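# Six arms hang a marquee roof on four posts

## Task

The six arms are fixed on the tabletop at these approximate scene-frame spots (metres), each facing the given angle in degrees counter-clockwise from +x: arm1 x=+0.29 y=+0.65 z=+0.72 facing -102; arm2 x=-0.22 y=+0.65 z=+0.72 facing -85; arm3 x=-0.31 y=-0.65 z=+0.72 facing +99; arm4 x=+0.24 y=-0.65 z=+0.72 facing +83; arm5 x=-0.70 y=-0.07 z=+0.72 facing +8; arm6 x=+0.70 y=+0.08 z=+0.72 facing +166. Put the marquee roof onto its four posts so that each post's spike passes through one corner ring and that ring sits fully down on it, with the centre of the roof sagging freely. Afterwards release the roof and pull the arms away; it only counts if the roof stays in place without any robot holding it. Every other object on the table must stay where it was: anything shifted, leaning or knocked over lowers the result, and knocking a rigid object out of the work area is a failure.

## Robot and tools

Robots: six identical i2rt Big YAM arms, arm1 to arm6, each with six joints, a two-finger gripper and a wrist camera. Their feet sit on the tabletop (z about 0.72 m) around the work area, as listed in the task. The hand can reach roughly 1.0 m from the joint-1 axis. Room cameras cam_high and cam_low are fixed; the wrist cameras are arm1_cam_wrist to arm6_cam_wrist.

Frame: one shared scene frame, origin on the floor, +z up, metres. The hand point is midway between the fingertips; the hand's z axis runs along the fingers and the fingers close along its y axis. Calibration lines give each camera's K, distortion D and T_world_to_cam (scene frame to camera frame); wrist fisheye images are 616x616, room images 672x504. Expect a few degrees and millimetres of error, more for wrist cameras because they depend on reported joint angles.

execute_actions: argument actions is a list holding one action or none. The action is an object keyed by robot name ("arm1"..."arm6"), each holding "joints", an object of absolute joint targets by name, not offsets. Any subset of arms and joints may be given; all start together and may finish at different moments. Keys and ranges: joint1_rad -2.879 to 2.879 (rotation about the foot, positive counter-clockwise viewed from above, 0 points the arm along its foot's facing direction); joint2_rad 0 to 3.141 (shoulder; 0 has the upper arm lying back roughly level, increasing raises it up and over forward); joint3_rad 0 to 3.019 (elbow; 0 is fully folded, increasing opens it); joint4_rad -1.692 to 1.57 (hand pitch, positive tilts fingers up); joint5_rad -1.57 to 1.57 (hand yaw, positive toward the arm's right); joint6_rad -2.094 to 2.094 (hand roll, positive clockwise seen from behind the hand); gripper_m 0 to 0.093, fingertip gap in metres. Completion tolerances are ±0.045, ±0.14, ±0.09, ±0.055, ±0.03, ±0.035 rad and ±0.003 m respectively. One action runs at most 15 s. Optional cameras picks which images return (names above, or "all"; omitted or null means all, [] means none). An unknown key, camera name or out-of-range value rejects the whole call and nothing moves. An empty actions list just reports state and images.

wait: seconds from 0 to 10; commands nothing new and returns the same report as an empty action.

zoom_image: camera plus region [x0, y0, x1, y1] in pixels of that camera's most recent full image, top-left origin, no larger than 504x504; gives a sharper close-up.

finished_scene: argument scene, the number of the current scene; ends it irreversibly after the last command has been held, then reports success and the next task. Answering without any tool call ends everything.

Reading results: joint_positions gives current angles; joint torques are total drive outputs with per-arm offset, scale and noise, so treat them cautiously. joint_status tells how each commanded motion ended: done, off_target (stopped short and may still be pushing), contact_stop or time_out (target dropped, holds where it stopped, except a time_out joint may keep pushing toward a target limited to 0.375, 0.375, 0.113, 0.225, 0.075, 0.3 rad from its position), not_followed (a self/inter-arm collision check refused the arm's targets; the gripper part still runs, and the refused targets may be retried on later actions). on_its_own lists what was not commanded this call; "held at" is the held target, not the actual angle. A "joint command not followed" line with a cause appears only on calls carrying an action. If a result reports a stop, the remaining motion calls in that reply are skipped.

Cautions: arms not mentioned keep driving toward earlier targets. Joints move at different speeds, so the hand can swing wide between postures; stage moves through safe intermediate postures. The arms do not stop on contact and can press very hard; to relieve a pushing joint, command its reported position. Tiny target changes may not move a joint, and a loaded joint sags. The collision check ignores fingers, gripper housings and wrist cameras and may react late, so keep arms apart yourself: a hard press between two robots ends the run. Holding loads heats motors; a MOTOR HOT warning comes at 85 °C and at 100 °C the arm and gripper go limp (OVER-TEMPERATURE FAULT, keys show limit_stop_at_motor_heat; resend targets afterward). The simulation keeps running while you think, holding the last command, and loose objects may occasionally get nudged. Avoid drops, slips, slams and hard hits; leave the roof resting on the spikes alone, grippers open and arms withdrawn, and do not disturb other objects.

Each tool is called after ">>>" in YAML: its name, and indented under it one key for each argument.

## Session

>>> execute_actions:
  actions: []

Scene clock: 0.00 s.
Joint torques (N m, as the arm reports them, + toward a larger angle): no reading
Motor temperatures (°C, as the motors report them): arm1=[25 28 27 26 27 28] | arm2=[29 29 28 28 29 25] | arm3=[28 29 27 28 28 26] | arm4=[28 26 27 28 29 28] | arm5=[28 27 30 27 28 28] | arm6=[26 27 28 27 29 27]
arm1.joint_positions: joint1_rad=+0.255 joint2_rad=+0.413 joint3_rad=+0.540 joint4_rad=-1.243 joint5_rad=+0.210 joint6_rad=-0.407 gripper_m=+0.095
arm1.joint_status: not commanded
arm1.hand: x=+0.2534 y=+0.4628 z=+0.9118 quat_wxyz=(-0.036, -0.554, -0.795, +0.245) (m; scene frame)
arm2.joint_positions: joint1_rad=-0.366 joint2_rad=+0.512 joint3_rad=+0.389 joint4_rad=-1.012 joint5_rad=-0.242 joint6_rad=+0.312 gripper_m=+0.094
arm2.joint_status: not commanded
arm2.hand: x=-0.2445 y=+0.4412 z=+0.9356 quat_wxyz=(-0.237, -0.850, -0.467, +0.061) (m; scene frame)
arm3.joint_positions: joint1_rad=+0.104 joint2_rad=+0.353 joint3_rad=+0.660 joint4_rad=-1.409 joint5_rad=+0.306 joint6_rad=+0.512 gripper_m=+0.095
arm3.joint_status: not commanded
arm3.hand: x=-0.2985 y=-0.4817 z=+0.9742 quat_wxyz=(-0.221, +0.561, -0.781, -0.161) (m; scene frame)
arm4.joint_positions: joint1_rad=-0.193 joint2_rad=+0.465 joint3_rad=+0.487 joint4_rad=-1.108 joint5_rad=-0.162 joint6_rad=-0.542 gripper_m=+0.094
arm4.joint_status: not commanded
arm4.hand: x=+0.2716 y=-0.4408 z=+0.9550 quat_wxyz=(-0.188, +0.781, -0.571, -0.166) (m; scene frame)
arm5.joint_positions: joint1_rad=+0.402 joint2_rad=+0.403 joint3_rad=+0.603 joint4_rad=-1.301 joint5_rad=+0.088 joint6_rad=+0.242 gripper_m=+0.095
arm5.joint_status: not commanded
arm5.hand: x=-0.5363 y=+0.0158 z=+0.9494 quat_wxyz=(-0.234, +0.146, -0.960, -0.053) (m; scene frame)
arm6.joint_positions: joint1_rad=-0.293 joint2_rad=+0.487 joint3_rad=+0.463 joint4_rad=-1.041 joint5_rad=-0.302 joint6_rad=-0.185 gripper_m=+0.094
arm6.joint_status: not commanded
arm6.hand: x=+0.4882 y=+0.1450 z=+0.9274 quat_wxyz=(+0.047, +0.949, -0.127, -0.284) (m; scene frame)
pictures: arm1_cam_wrist, arm2_cam_wrist, arm3_cam_wrist, arm4_cam_wrist, arm5_cam_wrist, arm6_cam_wrist, cam_high, cam_low
Images, in order (width x height): arm1_cam_wrist 616x616, arm2_cam_wrist 616x616, arm3_cam_wrist 616x616, arm4_cam_wrist 616x616, arm5_cam_wrist 616x616, arm6_cam_wrist 616x616, cam_high 672x504, cam_low 672x504.

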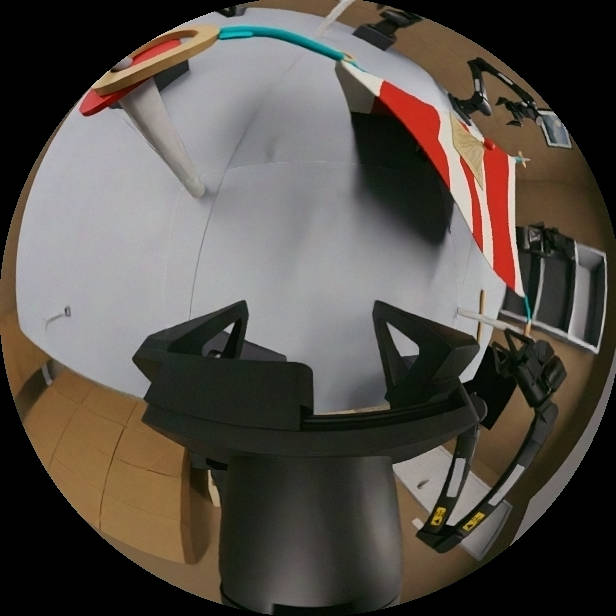

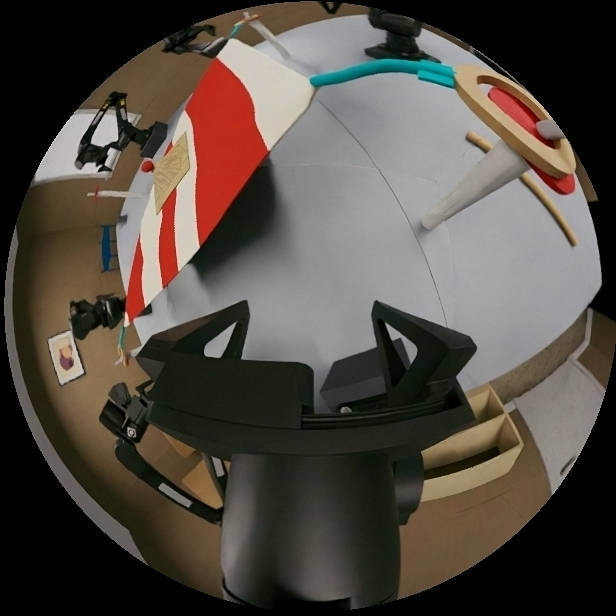

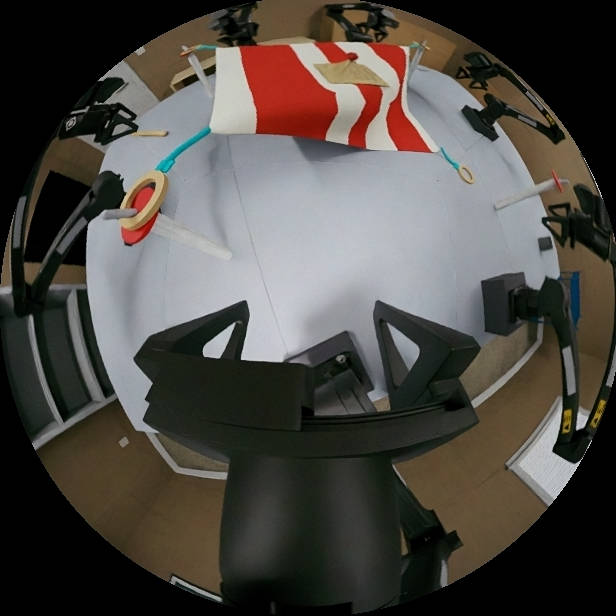

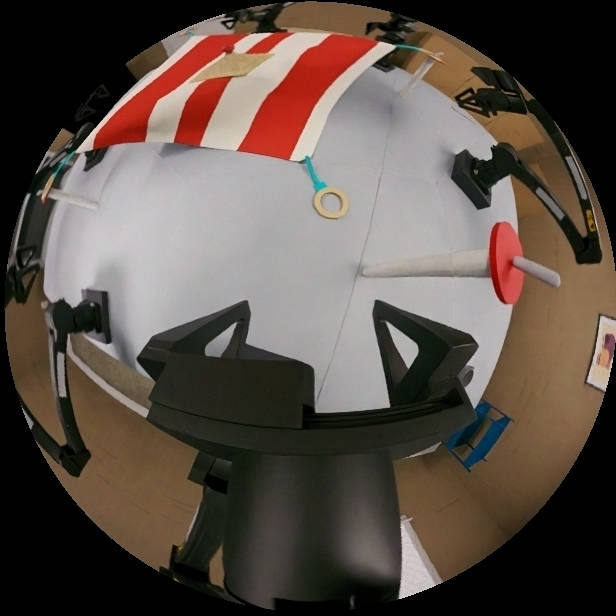

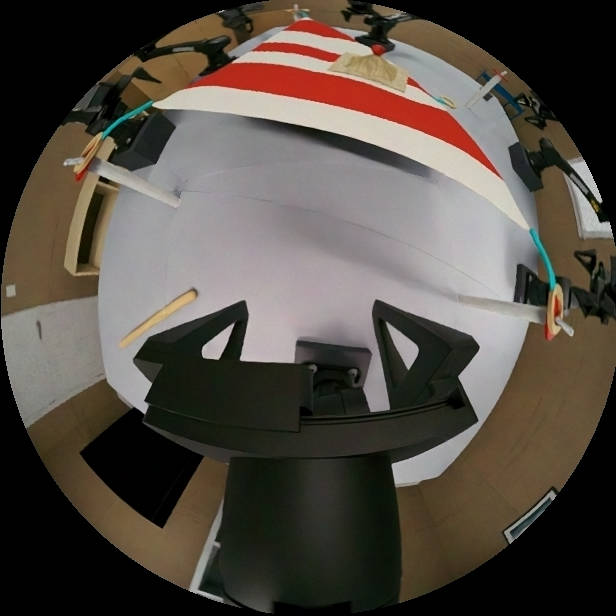

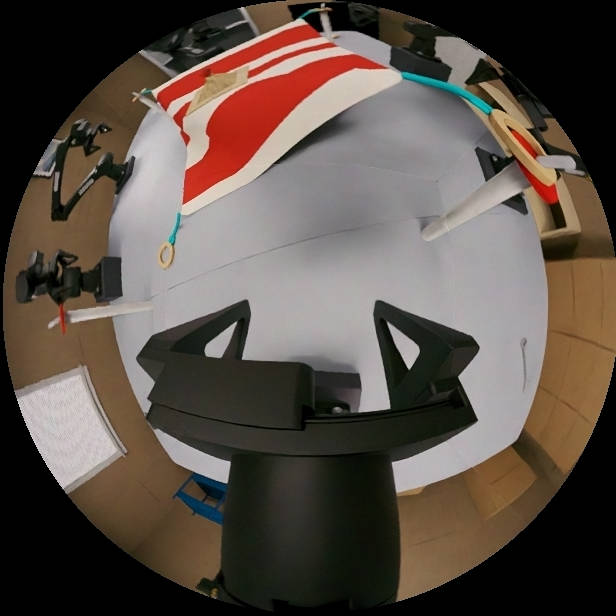

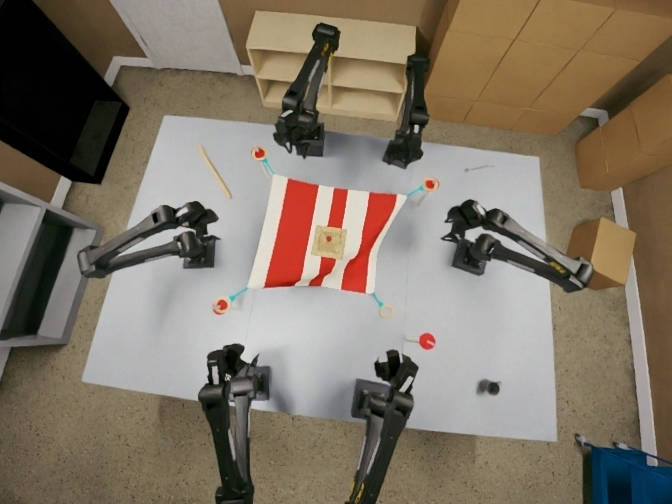

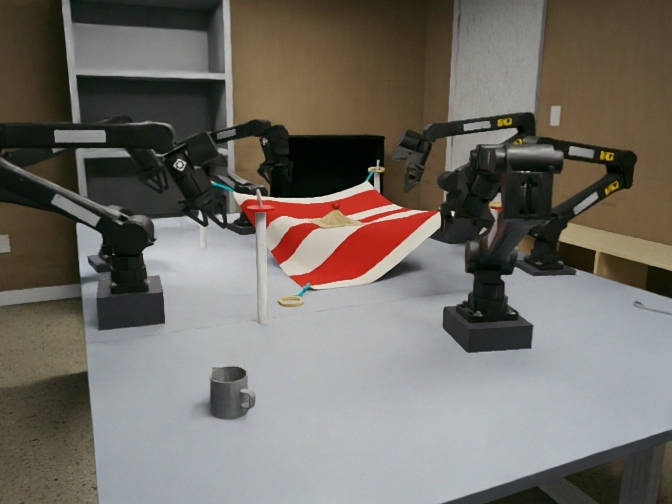

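>>> execute_actions:
  actions:
    - {"arm4":{"joints":{"joint1_rad":0.11,"joint2_rad":1.65,"joint3_rad":1.07,"joint4_rad":-0.96,"joint5_rad":0,"joint6_rad":-0.82,"gripper_m":0.05}},"arm6":{"joints":{"joint1_rad":0.25,"joint2_rad":0.3,"joint3_rad":0.75,"joint4_rad":-0.9,"joint5_rad":0,"joint6_rad":0}}}
  cameras: ["arm4_cam_wrist","arm6_cam_wrist","cam_low"]

Scene clock: 3.77 s.
Joint torques (N m, as the arm reports them, + toward a larger angle): arm1=[-0.17  0.66 12.04  1.25  0.19 -0.05] | arm2=[ 2.38  2.37 13.75  1.73 -0.2   0.03] | arm3=[0.   4.19 9.77 0.82 0.32 0.14] | arm4=[ -0.12 -12.21   9.41   0.41   0.03  -0.17] | arm5=[ 1.84  1.38 10.32  1.01 -0.03  0.02] | arm6=[ 0.56  5.25 11.37  2.07  0.17  0.09]
Motor temperatures (°C, as the motors report them): arm1=[25 28 29 26 27 28] | arm2=[29 29 29 28 29 25] | arm3=[28 29 28 28 28 26] | arm4=[28 26 28 28 29 28] | arm5=[28 27 31 27 28 28] | arm6=[26 27 29 27 29 27]
arm1.joint_positions: joint1_rad=+0.255 joint2_rad=+0.413 joint3_rad=+0.540 joint4_rad=-1.243 joint5_rad=+0.210 joint6_rad=-0.407 gripper_m=+0.095
arm1.joint_status: not commanded
arm1.hand: x=+0.2534 y=+0.4628 z=+0.9118 quat_wxyz=(-0.036, -0.554, -0.795, +0.245) (m; scene frame)
arm2.joint_positions: joint1_rad=-0.366 joint2_rad=+0.512 joint3_rad=+0.389 joint4_rad=-1.012 joint5_rad=-0.242 joint6_rad=+0.312 gripper_m=+0.094
arm2.joint_status: not commanded
arm2.hand: x=-0.2445 y=+0.4412 z=+0.9356 quat_wxyz=(-0.237, -0.850, -0.467, +0.061) (m; scene frame)
arm3.joint_positions: joint1_rad=+0.104 joint2_rad=+0.353 joint3_rad=+0.660 joint4_rad=-1.409 joint5_rad=+0.306 joint6_rad=+0.512 gripper_m=+0.095
arm3.joint_status: not commanded
arm3.hand: x=-0.2985 y=-0.4817 z=+0.9742 quat_wxyz=(-0.221, +0.561, -0.781, -0.161) (m; scene frame)
arm4.joint_positions: joint1_rad=+0.110 joint2_rad=+1.662 joint3_rad=+1.040 joint4_rad=-0.963 joint5_rad=-0.003 joint6_rad=-0.807 gripper_m=+0.050
arm4.joint_status: all done
arm4.hand: x=+0.2264 y=-0.2192 z=+0.8344 quat_wxyz=(+0.011, +0.934, -0.358, -0.004) (m; scene frame)
arm5.joint_positions: joint1_rad=+0.402 joint2_rad=+0.403 joint3_rad=+0.603 joint4_rad=-1.301 joint5_rad=+0.088 joint6_rad=+0.242 gripper_m=+0.095
arm5.joint_status: not commanded
arm5.hand: x=-0.5363 y=+0.0158 z=+0.9494 quat_wxyz=(-0.234, +0.146, -0.960, -0.053) (m; scene frame)
arm6.joint_positions: joint1_rad=+0.239 joint2_rad=+0.294 joint3_rad=+0.732 joint4_rad=-0.904 joint5_rad=-0.004 joint6_rad=-0.011 gripper_m=+0.094
arm6.joint_status: all done
arm6.hand: x=+0.4560 y=+0.0776 z=+1.1332 quat_wxyz=(-0.003, +0.851, +0.008, -0.525) (m; scene frame)
pictures: arm4_cam_wrist, arm6_cam_wrist, cam_low
camera_calibration (this result's frames):
arm4_cam_wrist: T_world_to_cam=[[0.662781, 0.748271, -0.0284928, 0.0388616], [0.619363, -0.526422, 0.582469, -0.739184], [0.420845, -0.403697, -0.812354, 0.612291], [0, 0, 0, 1]] pos_world=[0.174386, -0.171021, 0.929056]
arm6_cam_wrist: T_world_to_cam=[[-0.020108, 0.999652, 0.0170825, -0.089008], [0.88344, 0.0257649, -0.467835, 0.132613], [-0.468112, 0.00568411, -0.883651, 1.33713], [0, 0, 0, 1]] pos_world=[0.506983, 0.0779599, 1.24512]
Images, in order (width x height): arm4_cam_wrist 616x616, arm6_cam_wrist 616x616, cam_low 672x504.

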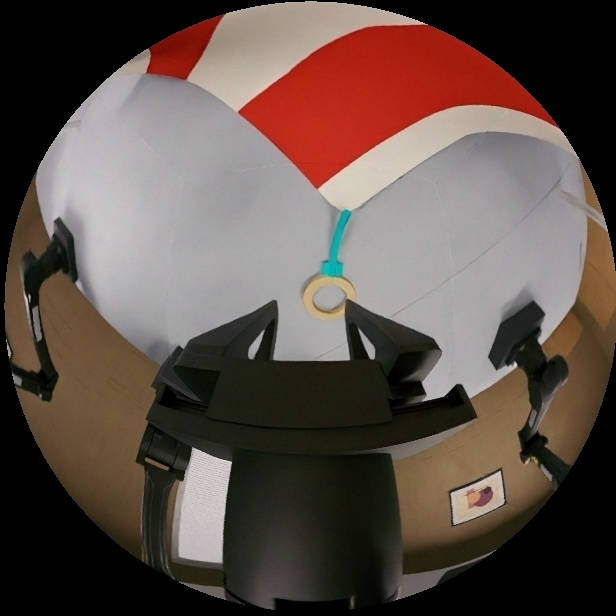

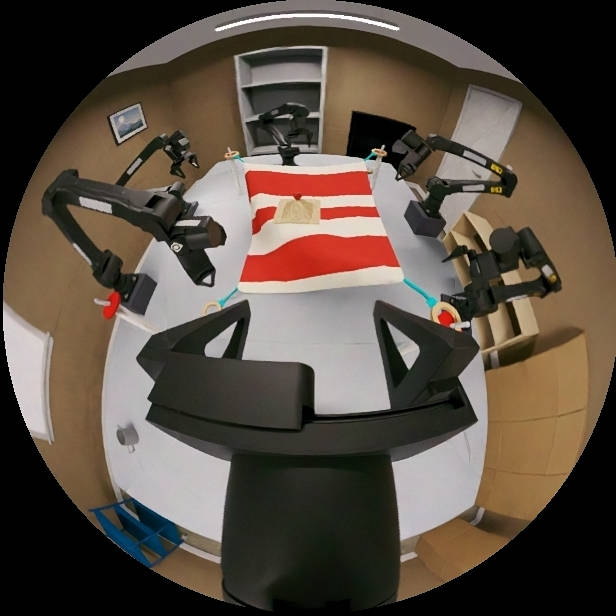

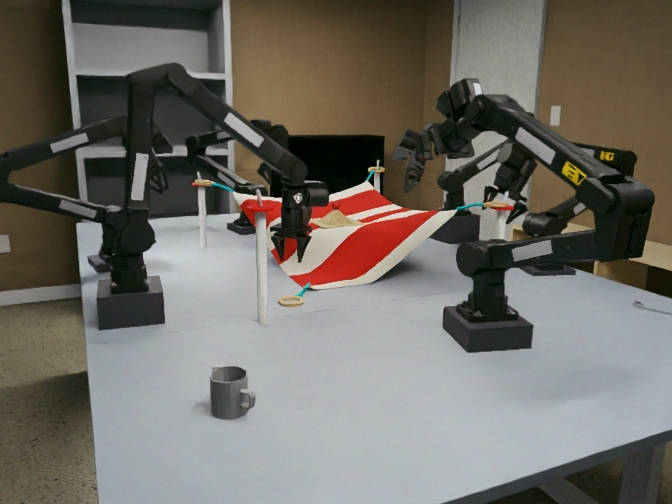

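>>> execute_actions:
  actions:
    - {"arm4":{"joints":{"joint1_rad":0.053,"joint2_rad":1.765,"joint3_rad":0.96,"joint4_rad":-0.76,"joint6_rad":-0.76}},"arm6":{"joints":{"joint1_rad":0.6}}}
  cameras: ["arm4_cam_wrist"]

Scene clock: 6.03 s.
Joint torques (N m, as the arm reports them, + toward a larger angle): arm1=[-0.04  1.37 12.34  1.33  0.18 -0.02] | arm2=[ 2.24  2.38 13.73  1.73 -0.2   0.03] | arm3=[-0.04  4.2   9.79  0.81  0.32  0.14] | arm4=[  0.16 -12.89   6.17   0.74  -0.01   0.09] | arm5=[ 1.96  1.28 10.29  0.99 -0.03  0.03] | arm6=[ 0.82  5.   11.43  2.09  0.08  0.08]
Motor temperatures (°C, as the motors report them): arm1=[25 28 29 26 27 28] | arm2=[29 29 29 28 29 25] | arm3=[28 29 29 29 28 26] | arm4=[28 26 28 28 29 28] | arm5=[28 27 31 27 28 28] | arm6=[26 27 29 27 29 27]
arm1.joint_positions: joint1_rad=+0.255 joint2_rad=+0.413 joint3_rad=+0.540 joint4_rad=-1.243 joint5_rad=+0.210 joint6_rad=-0.407 gripper_m=+0.095
arm1.joint_status: not commanded
arm1.hand: x=+0.2534 y=+0.4628 z=+0.9118 quat_wxyz=(-0.036, -0.554, -0.795, +0.245) (m; scene frame)
arm2.joint_positions: joint1_rad=-0.366 joint2_rad=+0.512 joint3_rad=+0.389 joint4_rad=-1.012 joint5_rad=-0.242 joint6_rad=+0.312 gripper_m=+0.094
arm2.joint_status: not commanded
arm2.hand: x=-0.2445 y=+0.4412 z=+0.9356 quat_wxyz=(-0.237, -0.850, -0.467, +0.061) (m; scene frame)
arm3.joint_positions: joint1_rad=+0.104 joint2_rad=+0.353 joint3_rad=+0.660 joint4_rad=-1.409 joint5_rad=+0.306 joint6_rad=+0.512 gripper_m=+0.095
arm3.joint_status: not commanded
arm3.hand: x=-0.2985 y=-0.4817 z=+0.9742 quat_wxyz=(-0.221, +0.561, -0.781, -0.161) (m; scene frame)
arm4.joint_positions: joint1_rad=+0.049 joint2_rad=+1.779 joint3_rad=+0.956 joint4_rad=-0.775 joint5_rad=-0.001 joint6_rad=-0.773 gripper_m=+0.050
arm4.joint_status: all done
arm4.hand: x=+0.2518 y=-0.2306 z=+0.7620 quat_wxyz=(+0.017, +0.916, -0.402, -0.001) (m; scene frame)
arm5.joint_positions: joint1_rad=+0.402 joint2_rad=+0.403 joint3_rad=+0.603 joint4_rad=-1.301 joint5_rad=+0.088 joint6_rad=+0.242 gripper_m=+0.095
arm5.joint_status: not commanded
arm5.hand: x=-0.5363 y=+0.0158 z=+0.9494 quat_wxyz=(-0.234, +0.146, -0.960, -0.053) (m; scene frame)
arm6.joint_positions: joint1_rad=+0.590 joint2_rad=+0.294 joint3_rad=+0.732 joint4_rad=-0.904 joint5_rad=-0.003 joint6_rad=-0.011 gripper_m=+0.094
arm6.joint_status: all done
arm6.hand: x=+0.4710 y=-0.0061 z=+1.1327 quat_wxyz=(+0.088, +0.837, +0.155, -0.517) (m; scene frame)
pictures: arm4_cam_wrist
camera_calibration (this result's frames):
arm4_cam_wrist: T_world_to_cam=[[0.730665, 0.681721, -0.037212, 0.00267053], [0.565908, -0.574245, 0.591601, -0.723245], [0.381938, -0.453321, -0.805372, 0.531245], [0, 0, 0, 1]] pos_world=[0.204436, -0.176316, 0.855821]
Images, in order (width x height): arm4_cam_wrist 616x616.

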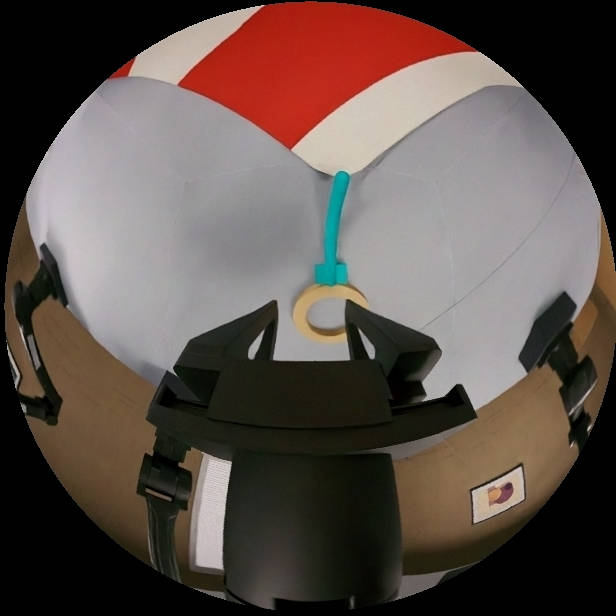

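>>> execute_actions:
  actions:
    - {"arm4":{"joints":{"joint2_rad":1.83,"joint3_rad":1.0,"joint4_rad":-0.675}}}
  cameras: ["arm4_cam_wrist","cam_low"]

Scene clock: 7.97 s.
Joint torques (N m, as the arm reports them, + toward a larger angle): arm1=[ 0.04  0.59 12.04  1.18  0.22 -0.02] | arm2=[ 2.41  2.47 13.7   1.74 -0.21  0.03] | arm3=[0.   4.22 9.78 0.82 0.32 0.14] | arm4=[  0.22 -11.7    8.75   0.9   -0.04   0.09] | arm5=[ 1.95  1.42 10.3   0.99 -0.03  0.02] | arm6=[ 0.86  5.2  11.4   2.13  0.09  0.05]
Motor temperatures (°C, as the motors report them): arm1=[25 28 30 26 27 28] | arm2=[29 29 30 28 29 25] | arm3=[28 29 29 29 28 26] | arm4=[28 27 28 28 29 28] | arm5=[28 27 32 27 28 28] | arm6=[26 27 30 27 29 27]
arm1.joint_positions: joint1_rad=+0.255 joint2_rad=+0.413 joint3_rad=+0.540 joint4_rad=-1.243 joint5_rad=+0.210 joint6_rad=-0.407 gripper_m=+0.095
arm1.joint_status: not commanded
arm1.hand: x=+0.2534 y=+0.4628 z=+0.9118 quat_wxyz=(-0.036, -0.554, -0.795, +0.245) (m; scene frame)
arm2.joint_positions: joint1_rad=-0.366 joint2_rad=+0.512 joint3_rad=+0.389 joint4_rad=-1.012 joint5_rad=-0.242 joint6_rad=+0.312 gripper_m=+0.094
arm2.joint_status: not commanded
arm2.hand: x=-0.2445 y=+0.4412 z=+0.9356 quat_wxyz=(-0.237, -0.850, -0.467, +0.061) (m; scene frame)
arm3.joint_positions: joint1_rad=+0.104 joint2_rad=+0.353 joint3_rad=+0.660 joint4_rad=-1.409 joint5_rad=+0.306 joint6_rad=+0.512 gripper_m=+0.095
arm3.joint_status: not commanded
arm3.hand: x=-0.2985 y=-0.4817 z=+0.9742 quat_wxyz=(-0.221, +0.561, -0.781, -0.161) (m; scene frame)
arm4.joint_positions: joint1_rad=+0.049 joint2_rad=+1.827 joint3_rad=+0.959 joint4_rad=-0.691 joint5_rad=-0.001 joint6_rad=-0.772 gripper_m=+0.050
arm4.joint_status: all done
arm4.hand: x=+0.2521 y=-0.2170 z=+0.7431 quat_wxyz=(-0.001, +0.916, -0.402, -0.008) (m; scene frame)
arm5.joint_positions: joint1_rad=+0.402 joint2_rad=+0.403 joint3_rad=+0.603 joint4_rad=-1.301 joint5_rad=+0.088 joint6_rad=+0.242 gripper_m=+0.095
arm5.joint_status: not commanded
arm5.hand: x=-0.5363 y=+0.0158 z=+0.9494 quat_wxyz=(-0.234, +0.146, -0.960, -0.053) (m; scene frame)
arm6.joint_positions: joint1_rad=+0.590 joint2_rad=+0.294 joint3_rad=+0.732 joint4_rad=-0.904 joint5_rad=-0.003 joint6_rad=-0.011 gripper_m=+0.094
arm6.joint_status: not commanded
arm6.hand: x=+0.4710 y=-0.0061 z=+1.1327 quat_wxyz=(+0.088, +0.837, +0.155, -0.517) (m; scene frame)
pictures: arm4_cam_wrist, cam_low
camera_calibration (this result's frames):
arm4_cam_wrist: T_world_to_cam=[[0.731561, 0.681708, -0.00960273, -0.0282027], [0.564288, -0.59753, 0.569682, -0.69273], [0.382619, -0.422176, -0.821809, 0.540899], [0, 0, 0, 1]] pos_world=[0.204573, -0.166346, 0.838881]
Images, in order (width x height): arm4_cam_wrist 616x616, cam_low 672x504.

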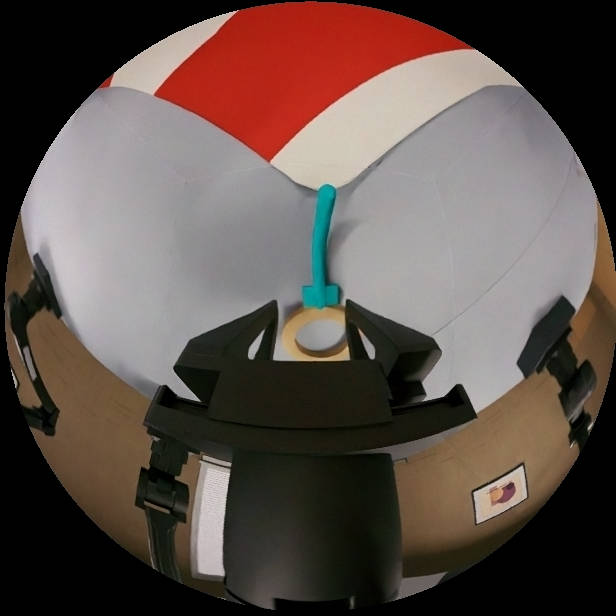

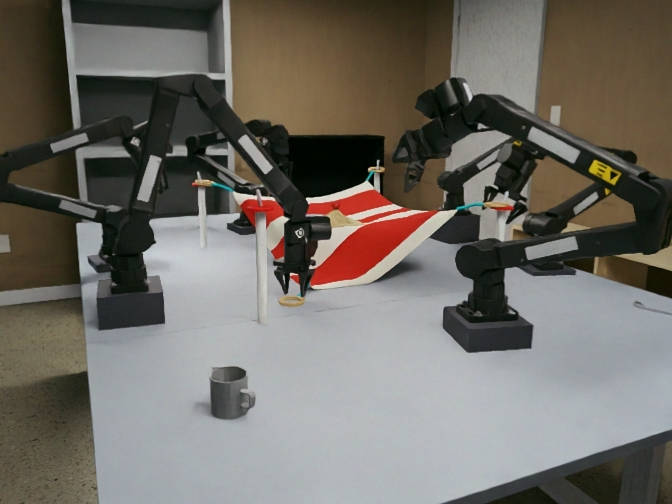

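>>> execute_actions:
  actions:
    - {"arm4":{"joints":{"joint3_rad":1.03,"joint4_rad":-0.67}}}
  cameras: []

>>> execute_actions:
  actions:
    - {"arm4":{"joints":{"joint2_rad":1.885,"joint4_rad":-0.62}}}
  cameras: ["arm4_cam_wrist"]

Scene clock: 9.40 s.
Joint torques (N m, as the arm reports them, + toward a larger angle): arm1=[-0.16  1.08 12.11  1.17  0.19 -0.05] | arm2=[ 2.35  2.5  13.72  1.74 -0.2   0.03] | arm3=[-0.04  4.24  9.78  0.82  0.32  0.14] | arm4=[  0.22 -11.95   9.19   0.86  -0.04   0.09] | arm5=[ 2.01  1.39 10.31  0.96 -0.03  0.02] | arm6=[ 1.02  5.5  11.23  2.04  0.1   0.09]
Motor temperatures (°C, as the motors report them): arm1=[25 28 30 26 27 28] | arm2=[29 29 30 28 29 25] | arm3=[28 29 30 29 28 26] | arm4=[28 27 29 28 29 28] | arm5=[28 27 32 27 28 28] | arm6=[26 27 30 27 29 27]
arm1.joint_positions: joint1_rad=+0.255 joint2_rad=+0.413 joint3_rad=+0.540 joint4_rad=-1.243 joint5_rad=+0.210 joint6_rad=-0.407 gripper_m=+0.095
arm1.joint_status: not commanded
arm1.hand: x=+0.2534 y=+0.4628 z=+0.9118 quat_wxyz=(-0.036, -0.554, -0.795, +0.245) (m; scene frame)
arm2.joint_positions: joint1_rad=-0.366 joint2_rad=+0.512 joint3_rad=+0.389 joint4_rad=-1.012 joint5_rad=-0.242 joint6_rad=+0.312 gripper_m=+0.094
arm2.joint_status: not commanded
arm2.hand: x=-0.2445 y=+0.4412 z=+0.9356 quat_wxyz=(-0.237, -0.850, -0.467, +0.061) (m; scene frame)
arm3.joint_positions: joint1_rad=+0.104 joint2_rad=+0.353 joint3_rad=+0.660 joint4_rad=-1.409 joint5_rad=+0.306 joint6_rad=+0.512 gripper_m=+0.095
arm3.joint_status: not commanded
arm3.hand: x=-0.2985 y=-0.4817 z=+0.9742 quat_wxyz=(-0.221, +0.561, -0.781, -0.161) (m; scene frame)
arm4.joint_positions: joint1_rad=+0.049 joint2_rad=+1.827 joint3_rad=+0.988 joint4_rad=-0.684 joint5_rad=-0.001 joint6_rad=-0.772 gripper_m=+0.050
arm4.joint_status: all done
arm4.hand: x=+0.2526 y=-0.2001 z=+0.7504 quat_wxyz=(-0.018, +0.915, -0.402, -0.015) (m; scene frame)
arm5.joint_positions: joint1_rad=+0.402 joint2_rad=+0.403 joint3_rad=+0.603 joint4_rad=-1.301 joint5_rad=+0.088 joint6_rad=+0.242 gripper_m=+0.095
arm5.joint_status: not commanded
arm5.hand: x=-0.5363 y=+0.0158 z=+0.9494 quat_wxyz=(-0.234, +0.146, -0.960, -0.053) (m; scene frame)
arm6.joint_positions: joint1_rad=+0.590 joint2_rad=+0.294 joint3_rad=+0.732 joint4_rad=-0.904 joint5_rad=-0.003 joint6_rad=-0.011 gripper_m=+0.094
arm6.joint_status: not commanded
arm6.hand: x=+0.4710 y=-0.0061 z=+1.1327 quat_wxyz=(+0.088, +0.837, +0.155, -0.517) (m; scene frame)
pictures: none
No camera images: the call's "cameras" was empty. Leave "cameras" out to get every camera's image.

Scene clock: 10.03 s.
Joint torques (N m, as the arm reports them, + toward a larger angle): arm1=[ 0.    0.35 12.    1.21  0.16  0.  ] | arm2=[ 2.34  2.33 13.7   1.72 -0.21  0.03] | arm3=[0.   4.21 9.79 0.83 0.32 0.14] | arm4=[  0.2  -11.39   8.39   0.98  -0.02   0.09] | arm5=[ 1.93  1.34 10.3   1.   -0.03  0.02] | arm6=[ 0.88  5.36 11.32  2.05  0.11  0.08]
Motor temperatures (°C, as the motors report them): arm1=[25 28 30 26 27 28] | arm2=[29 29 30 28 29 25] | arm3=[28 29 30 29 28 26] | arm4=[28 27 29 28 29 28] | arm5=[28 27 32 27 28 28] | arm6=[26 27 30 27 29 27]
arm1.joint_positions: joint1_rad=+0.255 joint2_rad=+0.413 joint3_rad=+0.540 joint4_rad=-1.243 joint5_rad=+0.210 joint6_rad=-0.407 gripper_m=+0.095
arm1.joint_status: not commanded
arm1.hand: x=+0.2534 y=+0.4628 z=+0.9118 quat_wxyz=(-0.036, -0.554, -0.795, +0.245) (m; scene frame)
arm2.joint_positions: joint1_rad=-0.366 joint2_rad=+0.512 joint3_rad=+0.389 joint4_rad=-1.012 joint5_rad=-0.242 joint6_rad=+0.312 gripper_m=+0.094
arm2.joint_status: not commanded
arm2.hand: x=-0.2445 y=+0.4412 z=+0.9356 quat_wxyz=(-0.237, -0.850, -0.467, +0.061) (m; scene frame)
arm3.joint_positions: joint1_rad=+0.104 joint2_rad=+0.353 joint3_rad=+0.660 joint4_rad=-1.409 joint5_rad=+0.306 joint6_rad=+0.512 gripper_m=+0.095
arm3.joint_status: not commanded
arm3.hand: x=-0.2985 y=-0.4817 z=+0.9742 quat_wxyz=(-0.221, +0.561, -0.781, -0.161) (m; scene frame)
arm4.joint_positions: joint1_rad=+0.049 joint2_rad=+1.866 joint3_rad=+0.996 joint4_rad=-0.636 joint5_rad=-0.001 joint6_rad=-0.772 gripper_m=+0.050
arm4.joint_status: all done
arm4.hand: x=+0.2527 y=-0.1911 z=+0.7365 quat_wxyz=(-0.026, +0.915, -0.402, -0.018) (m; scene frame)
arm5.joint_positions: joint1_rad=+0.402 joint2_rad=+0.403 joint3_rad=+0.603 joint4_rad=-1.301 joint5_rad=+0.088 joint6_rad=+0.242 gripper_m=+0.095
arm5.joint_status: not commanded
arm5.hand: x=-0.5363 y=+0.0158 z=+0.9494 quat_wxyz=(-0.234, +0.146, -0.960, -0.053) (m; scene frame)
arm6.joint_positions: joint1_rad=+0.590 joint2_rad=+0.294 joint3_rad=+0.732 joint4_rad=-0.904 joint5_rad=-0.003 joint6_rad=-0.011 gripper_m=+0.094
arm6.joint_status: not commanded
arm6.hand: x=+0.4710 y=-0.0061 z=+1.1327 quat_wxyz=(+0.088, +0.837, +0.155, -0.517) (m; scene frame)
pictures: arm4_cam_wrist
camera_calibration (this result's frames):
arm4_cam_wrist: T_world_to_cam=[[0.732272, 0.680452, 0.0276089, -0.0741611], [0.563002, -0.627691, 0.537618, -0.655704], [0.383153, -0.378139, -0.842736, 0.569895], [0, 0, 0, 1]] pos_world=[0.205111, -0.145616, 0.834837]
Images, in order (width x height): arm4_cam_wrist 616x616.

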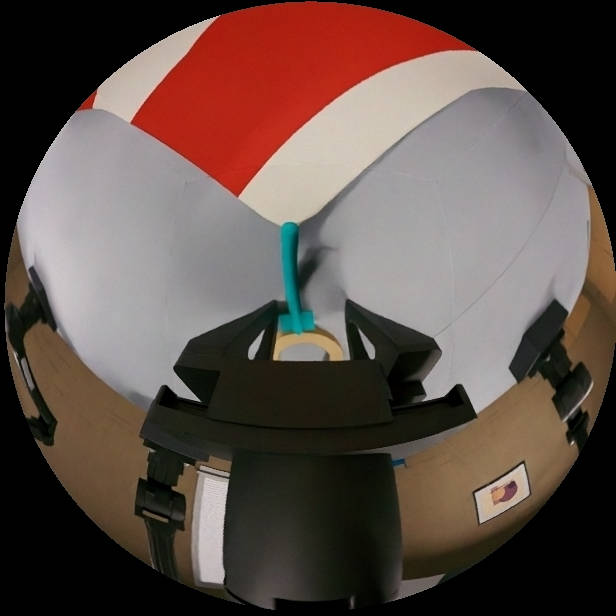

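>>> execute_actions:
  actions:
    - {"arm4":{"joints":{"joint1_rad":0.068,"joint2_rad":1.91,"joint4_rad":-0.665}}}
  cameras: ["arm4_cam_wrist"]

Scene clock: 11.47 s.
Joint torques (N m, as the arm reports them, + toward a larger angle): arm1=[-0.44  0.39 12.2   1.28  0.18  0.02] | arm2=[ 2.19  2.44 13.69  1.73 -0.2   0.03] | arm3=[-0.03  4.2   9.79  0.82  0.32  0.14] | arm4=[  0.95 -10.04   7.7   -0.08  -0.1    0.09] | arm5=[ 2.01  1.25 10.31  0.99 -0.04  0.03] | arm6=[ 0.9   5.15 11.3   2.09  0.12  0.06]
Motor temperatures (°C, as the motors report them): arm1=[25 28 30 26 27 28] | arm2=[29 29 31 28 29 25] | arm3=[28 29 30 29 28 26] | arm4=[28 27 29 28 29 28] | arm5=[28 27 32 27 28 28] | arm6=[26 27 30 27 29 27]
arm1.joint_positions: joint1_rad=+0.255 joint2_rad=+0.413 joint3_rad=+0.540 joint4_rad=-1.243 joint5_rad=+0.210 joint6_rad=-0.407 gripper_m=+0.095
arm1.joint_status: not commanded
arm1.hand: x=+0.2534 y=+0.4628 z=+0.9118 quat_wxyz=(-0.036, -0.554, -0.795, +0.245) (m; scene frame)
arm2.joint_positions: joint1_rad=-0.366 joint2_rad=+0.512 joint3_rad=+0.389 joint4_rad=-1.012 joint5_rad=-0.242 joint6_rad=+0.312 gripper_m=+0.094
arm2.joint_status: not commanded
arm2.hand: x=-0.2445 y=+0.4412 z=+0.9356 quat_wxyz=(-0.237, -0.850, -0.467, +0.061) (m; scene frame)
arm3.joint_positions: joint1_rad=+0.104 joint2_rad=+0.353 joint3_rad=+0.660 joint4_rad=-1.409 joint5_rad=+0.306 joint6_rad=+0.512 gripper_m=+0.095
arm3.joint_status: not commanded
arm3.hand: x=-0.2985 y=-0.4817 z=+0.9742 quat_wxyz=(-0.221, +0.561, -0.781, -0.161) (m; scene frame)
arm4.joint_positions: joint1_rad=+0.053 joint2_rad=+1.872 joint3_rad=+1.005 joint4_rad=-0.652 joint5_rad=+0.000 joint6_rad=-0.772 gripper_m=+0.050
arm4.joint_status: all done
arm4.hand: x=+0.2510 y=-0.1914 z=+0.7359 quat_wxyz=(-0.020, +0.916, -0.400, -0.015) (m; scene frame)
arm5.joint_positions: joint1_rad=+0.402 joint2_rad=+0.403 joint3_rad=+0.603 joint4_rad=-1.301 joint5_rad=+0.088 joint6_rad=+0.242 gripper_m=+0.095
arm5.joint_status: not commanded
arm5.hand: x=-0.5363 y=+0.0158 z=+0.9494 quat_wxyz=(-0.234, +0.146, -0.960, -0.053) (m; scene frame)
arm6.joint_positions: joint1_rad=+0.590 joint2_rad=+0.294 joint3_rad=+0.732 joint4_rad=-0.904 joint5_rad=-0.003 joint6_rad=-0.011 gripper_m=+0.094
arm6.joint_status: not commanded
arm6.hand: x=+0.4710 y=-0.0061 z=+1.1327 quat_wxyz=(+0.088, +0.837, +0.155, -0.517) (m; scene frame)
pictures: arm4_cam_wrist
camera_calibration (this result's frames):
arm4_cam_wrist: T_world_to_cam=[[0.729328, 0.683883, 0.0196265, -0.0655287], [0.564826, -0.618051, 0.546794, -0.65996], [0.386073, -0.387707, -0.837037, 0.563116], [0, 0, 0, 1]] pos_world=[0.20315, -0.144751, 0.833497]
Images, in order (width x height): arm4_cam_wrist 616x616.

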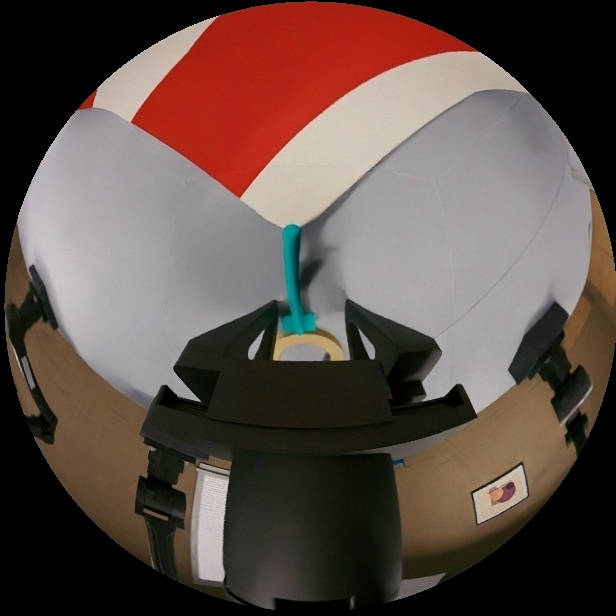

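The fingers are on the table and straddle the tab, so I'm closing them.

>>> execute_actions:
  actions:
    - {"arm4":{"joints":{"joint2_rad":1.885,"gripper_m":0}}}
  cameras: ["arm4_cam_wrist"]

Scene clock: 12.53 s.
Joint torques (N m, as the arm reports them, + toward a larger angle): arm1=[ 0.07  0.59 11.99  1.05  0.22 -0.01] | arm2=[ 2.3   2.42 13.71  1.76 -0.2   0.03] | arm3=[-0.03  4.18  9.79  0.83  0.32  0.14] | arm4=[  0.04 -12.29   7.59   0.3   -0.03   0.08] | arm5=[ 1.98  1.24 10.31  0.99 -0.02  0.02] | arm6=[ 0.86  5.12 11.33  2.2   0.1   0.07]
Motor temperatures (°C, as the motors report them): arm1=[25 28 30 26 27 28] | arm2=[29 29 31 28 29 25] | arm3=[28 29 30 29 28 26] | arm4=[28 27 29 28 29 28] | arm5=[28 27 32 27 28 28] | arm6=[26 27 31 27 29 27]
arm1.joint_positions: joint1_rad=+0.255 joint2_rad=+0.413 joint3_rad=+0.540 joint4_rad=-1.243 joint5_rad=+0.210 joint6_rad=-0.407 gripper_m=+0.095
arm1.joint_status: not commanded
arm1.hand: x=+0.2534 y=+0.4628 z=+0.9118 quat_wxyz=(-0.036, -0.554, -0.795, +0.245) (m; scene frame)
arm2.joint_positions: joint1_rad=-0.366 joint2_rad=+0.512 joint3_rad=+0.389 joint4_rad=-1.012 joint5_rad=-0.242 joint6_rad=+0.312 gripper_m=+0.094
arm2.joint_status: not commanded
arm2.hand: x=-0.2445 y=+0.4412 z=+0.9356 quat_wxyz=(-0.237, -0.850, -0.467, +0.061) (m; scene frame)
arm3.joint_positions: joint1_rad=+0.104 joint2_rad=+0.353 joint3_rad=+0.660 joint4_rad=-1.409 joint5_rad=+0.306 joint6_rad=+0.512 gripper_m=+0.095
arm3.joint_status: not commanded
arm3.hand: x=-0.2985 y=-0.4817 z=+0.9742 quat_wxyz=(-0.221, +0.561, -0.781, -0.161) (m; scene frame)
arm4.joint_positions: joint1_rad=+0.065 joint2_rad=+1.872 joint3_rad=+1.005 joint4_rad=-0.658 joint5_rad=-0.001 joint6_rad=-0.772 gripper_m=+0.007
arm4.joint_status: gripper_m off_target (ended at +0.007, target +0.000); the others done
arm4.hand: x=+0.2453 y=-0.1928 z=+0.7359 quat_wxyz=(-0.017, +0.918, -0.395, -0.015) (m; scene frame)
arm5.joint_positions: joint1_rad=+0.402 joint2_rad=+0.403 joint3_rad=+0.603 joint4_rad=-1.301 joint5_rad=+0.088 joint6_rad=+0.242 gripper_m=+0.095
arm5.joint_status: not commanded
arm5.hand: x=-0.5363 y=+0.0158 z=+0.9494 quat_wxyz=(-0.234, +0.146, -0.960, -0.053) (m; scene frame)
arm6.joint_positions: joint1_rad=+0.590 joint2_rad=+0.294 joint3_rad=+0.732 joint4_rad=-0.904 joint5_rad=-0.003 joint6_rad=-0.011 gripper_m=+0.094
arm6.joint_status: not commanded
arm6.hand: x=+0.4710 y=-0.0061 z=+1.1327 quat_wxyz=(+0.088, +0.837, +0.155, -0.517) (m; scene frame)
pictures: arm4_cam_wrist
camera_calibration (this result's frames):
arm4_cam_wrist: T_world_to_cam=[[0.721379, 0.692392, 0.0143237, -0.0529242], [0.572861, -0.608211, 0.549464, -0.659635], [0.389156, -0.388166, -0.835395, 0.562734], [0, 0, 0, 1]] pos_world=[0.197066, -0.146118, 0.833309]
Images, in order (width x height): arm4_cam_wrist 616x616.

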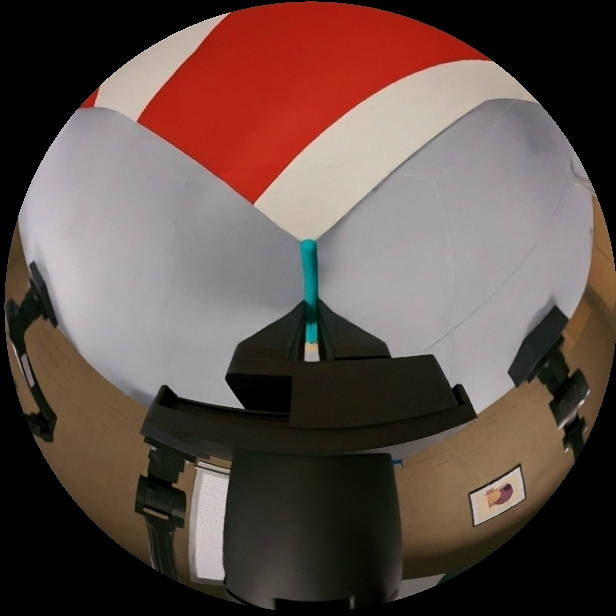

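>>> execute_actions:
  actions:
    - {"arm4":{"joints":{"gripper_m":0.045,"joint2_rad":1.85}}}
  cameras: []

>>> execute_actions:
  actions:
    - {"arm4":{"joints":{"joint4_rad":-0.725,"joint1_rad":0.05}}}
  cameras: ["arm4_cam_wrist"]

Scene clock: 14.00 s.
Joint torques (N m, as the arm reports them, + toward a larger angle): arm1=[ 0.21  0.48 12.25  1.33  0.19  0.03] | arm2=[ 2.31  2.45 13.71  1.74 -0.2   0.03] | arm3=[-0.05  4.22  9.79  0.83  0.32  0.14] | arm4=[  0.17 -13.57   7.96   0.15  -0.04   0.08] | arm5=[ 1.92  1.28 10.32  1.01 -0.03  0.03] | arm6=[ 0.88  5.18 11.3   2.13  0.11  0.07]
Motor temperatures (°C, as the motors report them): arm1=[25 28 30 26 27 28] | arm2=[29 29 31 28 29 25] | arm3=[28 29 30 29 28 26] | arm4=[28 27 29 28 29 28] | arm5=[28 27 32 27 28 28] | arm6=[26 27 31 27 29 27]
arm1.joint_positions: joint1_rad=+0.255 joint2_rad=+0.413 joint3_rad=+0.540 joint4_rad=-1.243 joint5_rad=+0.210 joint6_rad=-0.407 gripper_m=+0.095
arm1.joint_status: not commanded
arm1.hand: x=+0.2534 y=+0.4628 z=+0.9118 quat_wxyz=(-0.036, -0.554, -0.795, +0.245) (m; scene frame)
arm2.joint_positions: joint1_rad=-0.366 joint2_rad=+0.512 joint3_rad=+0.389 joint4_rad=-1.012 joint5_rad=-0.242 joint6_rad=+0.312 gripper_m=+0.094
arm2.joint_status: not commanded
arm2.hand: x=-0.2445 y=+0.4412 z=+0.9356 quat_wxyz=(-0.237, -0.850, -0.467, +0.061) (m; scene frame)
arm3.joint_positions: joint1_rad=+0.104 joint2_rad=+0.353 joint3_rad=+0.660 joint4_rad=-1.409 joint5_rad=+0.306 joint6_rad=+0.512 gripper_m=+0.095
arm3.joint_status: not commanded
arm3.hand: x=-0.2985 y=-0.4817 z=+0.9742 quat_wxyz=(-0.221, +0.561, -0.781, -0.161) (m; scene frame)
arm4.joint_positions: joint1_rad=+0.065 joint2_rad=+1.867 joint3_rad=+1.005 joint4_rad=-0.658 joint5_rad=-0.001 joint6_rad=-0.772 gripper_m=+0.045
arm4.joint_status: all done
arm4.hand: x=+0.2454 y=-0.1917 z=+0.7382 quat_wxyz=(-0.019, +0.918, -0.395, -0.015) (m; scene frame)
arm5.joint_positions: joint1_rad=+0.402 joint2_rad=+0.403 joint3_rad=+0.603 joint4_rad=-1.301 joint5_rad=+0.088 joint6_rad=+0.242 gripper_m=+0.095
arm5.joint_status: not commanded
arm5.hand: x=-0.5363 y=+0.0158 z=+0.9494 quat_wxyz=(-0.234, +0.146, -0.960, -0.053) (m; scene frame)
arm6.joint_positions: joint1_rad=+0.590 joint2_rad=+0.294 joint3_rad=+0.732 joint4_rad=-0.904 joint5_rad=-0.003 joint6_rad=-0.011 gripper_m=+0.094
arm6.joint_status: not commanded
arm6.hand: x=+0.4710 y=-0.0061 z=+1.1327 quat_wxyz=(+0.088, +0.837, +0.155, -0.517) (m; scene frame)
pictures: none
No camera images: the call's "cameras" was empty. Leave "cameras" out to get every camera's image.

Scene clock: 14.67 s.
Joint torques (N m, as the arm reports them, + toward a larger angle): arm1=[-0.01  0.37 12.18  1.27  0.21 -0.01] | arm2=[ 2.31  2.4  13.69  1.73 -0.2   0.03] | arm3=[-0.02  4.21  9.78  0.82  0.32  0.14] | arm4=[ -0.57 -13.48   7.64  -0.16  -0.04   0.08] | arm5=[ 1.99  1.37 10.31  1.   -0.02  0.02] | arm6=[ 0.75  5.27 11.41  1.99  0.09  0.09]
Motor temperatures (°C, as the motors report them): arm1=[25 28 31 26 27 28] | arm2=[29 29 31 28 29 25] | arm3=[28 29 30 29 28 26] | arm4=[28 27 29 28 29 28] | arm5=[28 27 33 27 28 28] | arm6=[26 27 31 27 29 27]
arm1.joint_positions: joint1_rad=+0.255 joint2_rad=+0.413 joint3_rad=+0.540 joint4_rad=-1.243 joint5_rad=+0.210 joint6_rad=-0.407 gripper_m=+0.095
arm1.joint_status: not commanded
arm1.hand: x=+0.2534 y=+0.4628 z=+0.9118 quat_wxyz=(-0.036, -0.554, -0.795, +0.245) (m; scene frame)
arm2.joint_positions: joint1_rad=-0.366 joint2_rad=+0.512 joint3_rad=+0.389 joint4_rad=-1.012 joint5_rad=-0.242 joint6_rad=+0.312 gripper_m=+0.094
arm2.joint_status: not commanded
arm2.hand: x=-0.2445 y=+0.4412 z=+0.9356 quat_wxyz=(-0.237, -0.850, -0.467, +0.061) (m; scene frame)
arm3.joint_positions: joint1_rad=+0.104 joint2_rad=+0.353 joint3_rad=+0.660 joint4_rad=-1.409 joint5_rad=+0.306 joint6_rad=+0.512 gripper_m=+0.095
arm3.joint_status: not commanded
arm3.hand: x=-0.2985 y=-0.4817 z=+0.9742 quat_wxyz=(-0.221, +0.561, -0.781, -0.161) (m; scene frame)
arm4.joint_positions: joint1_rad=+0.057 joint2_rad=+1.867 joint3_rad=+1.005 joint4_rad=-0.712 joint5_rad=-0.001 joint6_rad=-0.772 gripper_m=+0.045
arm4.joint_status: all done
arm4.hand: x=+0.2488 y=-0.2050 z=+0.7381 quat_wxyz=(+0.005, +0.917, -0.399, -0.005) (m; scene frame)
arm5.joint_positions: joint1_rad=+0.402 joint2_rad=+0.403 joint3_rad=+0.603 joint4_rad=-1.301 joint5_rad=+0.088 joint6_rad=+0.242 gripper_m=+0.095
arm5.joint_status: not commanded
arm5.hand: x=-0.5363 y=+0.0158 z=+0.9494 quat_wxyz=(-0.234, +0.146, -0.960, -0.053) (m; scene frame)
arm6.joint_positions: joint1_rad=+0.590 joint2_rad=+0.294 joint3_rad=+0.732 joint4_rad=-0.904 joint5_rad=-0.003 joint6_rad=-0.011 gripper_m=+0.094
arm6.joint_status: not commanded
arm6.hand: x=+0.4710 y=-0.0061 z=+1.1327 quat_wxyz=(+0.088, +0.837, +0.155, -0.517) (m; scene frame)
pictures: arm4_cam_wrist
camera_calibration (this result's frames):
arm4_cam_wrist: T_world_to_cam=[[0.726473, 0.686919, -0.0194648, -0.0244454], [0.568687, -0.58505, 0.578197, -0.685713], [0.385787, -0.431114, -0.815665, 0.5359], [0, 0, 0, 1]] pos_world=[0.200972, -0.15335, 0.833116]
Images, in order (width x height): arm4_cam_wrist 616x616.

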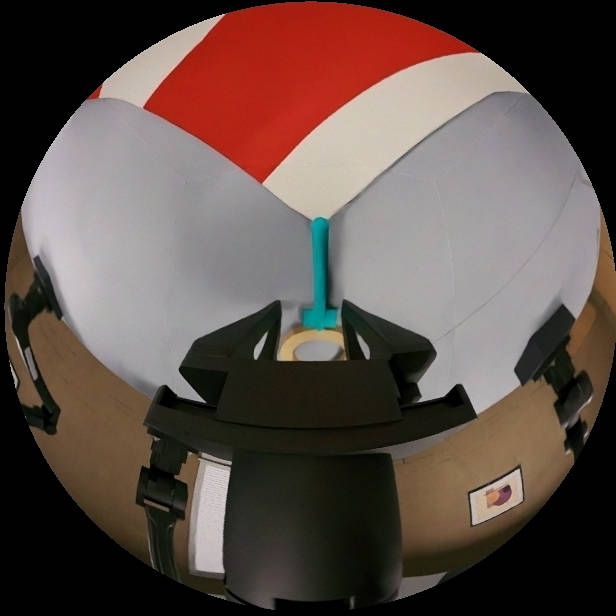

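>>> execute_actions:
  actions:
    - {"arm4":{"joints":{"joint2_rad":1.91,"joint1_rad":0.04}}}
  cameras: ["arm4_cam_wrist"]

>>> execute_actions:
  actions:
    - {"arm4":{"joints":{"gripper_m":0}}}
  cameras: ["arm4_cam_wrist"]

Scene clock: 16.50 s.
Joint torques (N m, as the arm reports them, + toward a larger angle): arm1=[ 0.32  0.35 12.15  1.18  0.21  0.01] | arm2=[ 2.3   2.4  13.72  1.74 -0.2   0.02] | arm3=[-0.02  4.21  9.78  0.82  0.32  0.14] | arm4=[ -0.73 -10.13   7.44  -0.13  -0.02   0.08] | arm5=[ 1.95  1.24 10.31  1.   -0.03  0.02] | arm6=[ 0.9   5.19 11.26  2.06  0.1   0.05]
Motor temperatures (°C, as the motors report them): arm1=[25 28 31 26 27 28] | arm2=[29 29 32 28 29 25] | arm3=[28 29 31 29 28 26] | arm4=[28 27 29 28 29 28] | arm5=[28 27 33 27 28 28] | arm6=[26 27 31 27 29 27]
arm1.joint_positions: joint1_rad=+0.255 joint2_rad=+0.413 joint3_rad=+0.540 joint4_rad=-1.243 joint5_rad=+0.210 joint6_rad=-0.407 gripper_m=+0.095
arm1.joint_status: not commanded
arm1.hand: x=+0.2534 y=+0.4628 z=+0.9118 quat_wxyz=(-0.036, -0.554, -0.795, +0.245) (m; scene frame)
arm2.joint_positions: joint1_rad=-0.366 joint2_rad=+0.512 joint3_rad=+0.389 joint4_rad=-1.012 joint5_rad=-0.242 joint6_rad=+0.312 gripper_m=+0.094
arm2.joint_status: not commanded
arm2.hand: x=-0.2445 y=+0.4412 z=+0.9356 quat_wxyz=(-0.237, -0.850, -0.467, +0.061) (m; scene frame)
arm3.joint_positions: joint1_rad=+0.104 joint2_rad=+0.353 joint3_rad=+0.660 joint4_rad=-1.409 joint5_rad=+0.306 joint6_rad=+0.512 gripper_m=+0.095
arm3.joint_status: not commanded
arm3.hand: x=-0.2985 y=-0.4817 z=+0.9742 quat_wxyz=(-0.221, +0.561, -0.781, -0.161) (m; scene frame)
arm4.joint_positions: joint1_rad=+0.049 joint2_rad=+1.874 joint3_rad=+1.007 joint4_rad=-0.713 joint5_rad=-0.001 joint6_rad=-0.772 gripper_m=+0.045
arm4.joint_status: all done
arm4.hand: x=+0.2519 y=-0.2058 z=+0.7353 quat_wxyz=(+0.009, +0.916, -0.402, -0.004) (m; scene frame)
arm5.joint_positions: joint1_rad=+0.402 joint2_rad=+0.403 joint3_rad=+0.603 joint4_rad=-1.301 joint5_rad=+0.088 joint6_rad=+0.242 gripper_m=+0.095
arm5.joint_status: not commanded
arm5.hand: x=-0.5363 y=+0.0158 z=+0.9494 quat_wxyz=(-0.234, +0.146, -0.960, -0.053) (m; scene frame)
arm6.joint_positions: joint1_rad=+0.590 joint2_rad=+0.294 joint3_rad=+0.732 joint4_rad=-0.904 joint5_rad=-0.003 joint6_rad=-0.011 gripper_m=+0.094
arm6.joint_status: not commanded
arm6.hand: x=+0.4710 y=-0.0061 z=+1.1327 quat_wxyz=(+0.088, +0.837, +0.155, -0.517) (m; scene frame)
pictures: arm4_cam_wrist
camera_calibration (this result's frames):
arm4_cam_wrist: T_world_to_cam=[[0.731356, 0.681542, -0.0248766, -0.0244944], [0.565022, -0.585087, 0.581742, -0.688002], [0.381926, -0.439516, -0.812993, 0.52937], [0, 0, 0, 1]] pos_world=[0.20447, -0.15318, 0.830004]
Images, in order (width x height): arm4_cam_wrist 616x616.

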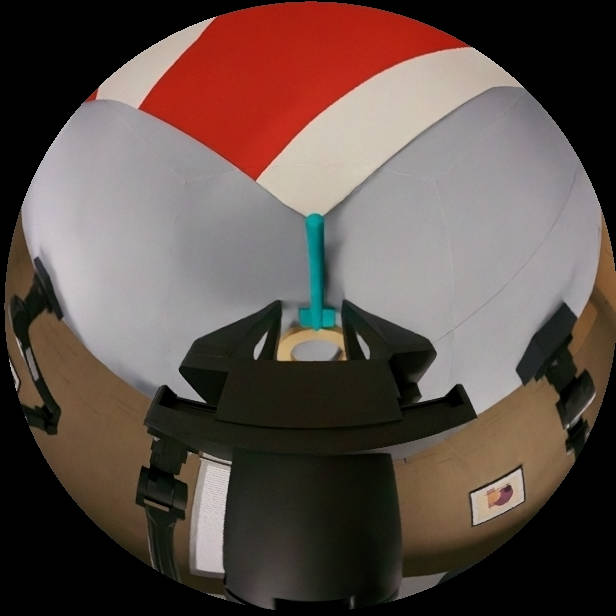

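Scene clock: 17.10 s.
Joint torques (N m, as the arm reports them, + toward a larger angle): arm1=[ 0.05  1.06 12.    1.06  0.23 -0.04] | arm2=[ 2.26  2.44 13.7   1.75 -0.19  0.02] | arm3=[0.01 4.22 9.79 0.82 0.32 0.14] | arm4=[ -0.51 -10.2    7.39  -0.11  -0.09   0.08] | arm5=[ 1.89  1.27 10.35  0.98 -0.03  0.03] | arm6=[ 0.94  5.1  11.25  2.09  0.1   0.08]
Motor temperatures (°C, as the motors report them): arm1=[25 28 31 26 27 28] | arm2=[29 29 32 28 29 25] | arm3=[28 29 31 29 28 26] | arm4=[28 27 29 28 29 28] | arm5=[28 27 33 27 28 28] | arm6=[26 27 31 27 29 27]
arm1.joint_positions: joint1_rad=+0.255 joint2_rad=+0.413 joint3_rad=+0.540 joint4_rad=-1.243 joint5_rad=+0.210 joint6_rad=-0.407 gripper_m=+0.095
arm1.joint_status: not commanded
arm1.hand: x=+0.2534 y=+0.4628 z=+0.9118 quat_wxyz=(-0.036, -0.554, -0.795, +0.245) (m; scene frame)
arm2.joint_positions: joint1_rad=-0.366 joint2_rad=+0.512 joint3_rad=+0.389 joint4_rad=-1.012 joint5_rad=-0.242 joint6_rad=+0.312 gripper_m=+0.094
arm2.joint_status: not commanded
arm2.hand: x=-0.2445 y=+0.4412 z=+0.9356 quat_wxyz=(-0.237, -0.850, -0.467, +0.061) (m; scene frame)
arm3.joint_positions: joint1_rad=+0.104 joint2_rad=+0.353 joint3_rad=+0.660 joint4_rad=-1.409 joint5_rad=+0.306 joint6_rad=+0.512 gripper_m=+0.095
arm3.joint_status: not commanded
arm3.hand: x=-0.2985 y=-0.4817 z=+0.9742 quat_wxyz=(-0.221, +0.561, -0.781, -0.161) (m; scene frame)
arm4.joint_positions: joint1_rad=+0.046 joint2_rad=+1.876 joint3_rad=+1.008 joint4_rad=-0.714 joint5_rad=+0.000 joint6_rad=-0.772 gripper_m=+0.020
arm4.joint_status: gripper_m off_target (ended at +0.020, target +0.000)
arm4.hand: x=+0.2537 y=-0.2059 z=+0.7350 quat_wxyz=(+0.009, +0.915, -0.404, -0.003) (m; scene frame)
arm5.joint_positions: joint1_rad=+0.402 joint2_rad=+0.403 joint3_rad=+0.603 joint4_rad=-1.301 joint5_rad=+0.088 joint6_rad=+0.242 gripper_m=+0.095
arm5.joint_status: not commanded
arm5.hand: x=-0.5363 y=+0.0158 z=+0.9494 quat_wxyz=(-0.234, +0.146, -0.960, -0.053) (m; scene frame)
arm6.joint_positions: joint1_rad=+0.590 joint2_rad=+0.294 joint3_rad=+0.732 joint4_rad=-0.904 joint5_rad=-0.003 joint6_rad=-0.011 gripper_m=+0.094
arm6.joint_status: not commanded
arm6.hand: x=+0.4710 y=-0.0061 z=+1.1327 quat_wxyz=(+0.088, +0.837, +0.155, -0.517) (m; scene frame)
pictures: arm4_cam_wrist
camera_calibration (this result's frames):
arm4_cam_wrist: T_world_to_cam=[[0.73371, 0.679026, -0.0243449, -0.0273199], [0.561939, -0.586273, 0.583532, -0.689673], [0.38196, -0.441823, -0.811725, 0.526963], [0, 0, 0, 1]] pos_world=[0.20632, -0.152961, 0.82953]
Images, in order (width x height): arm4_cam_wrist 616x616.

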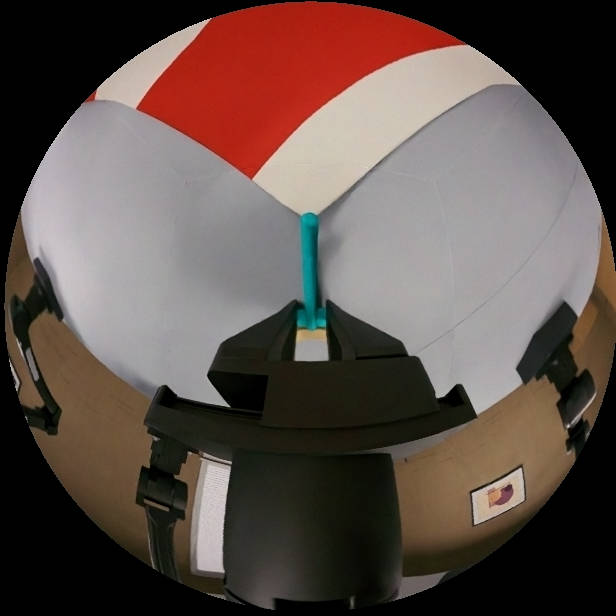

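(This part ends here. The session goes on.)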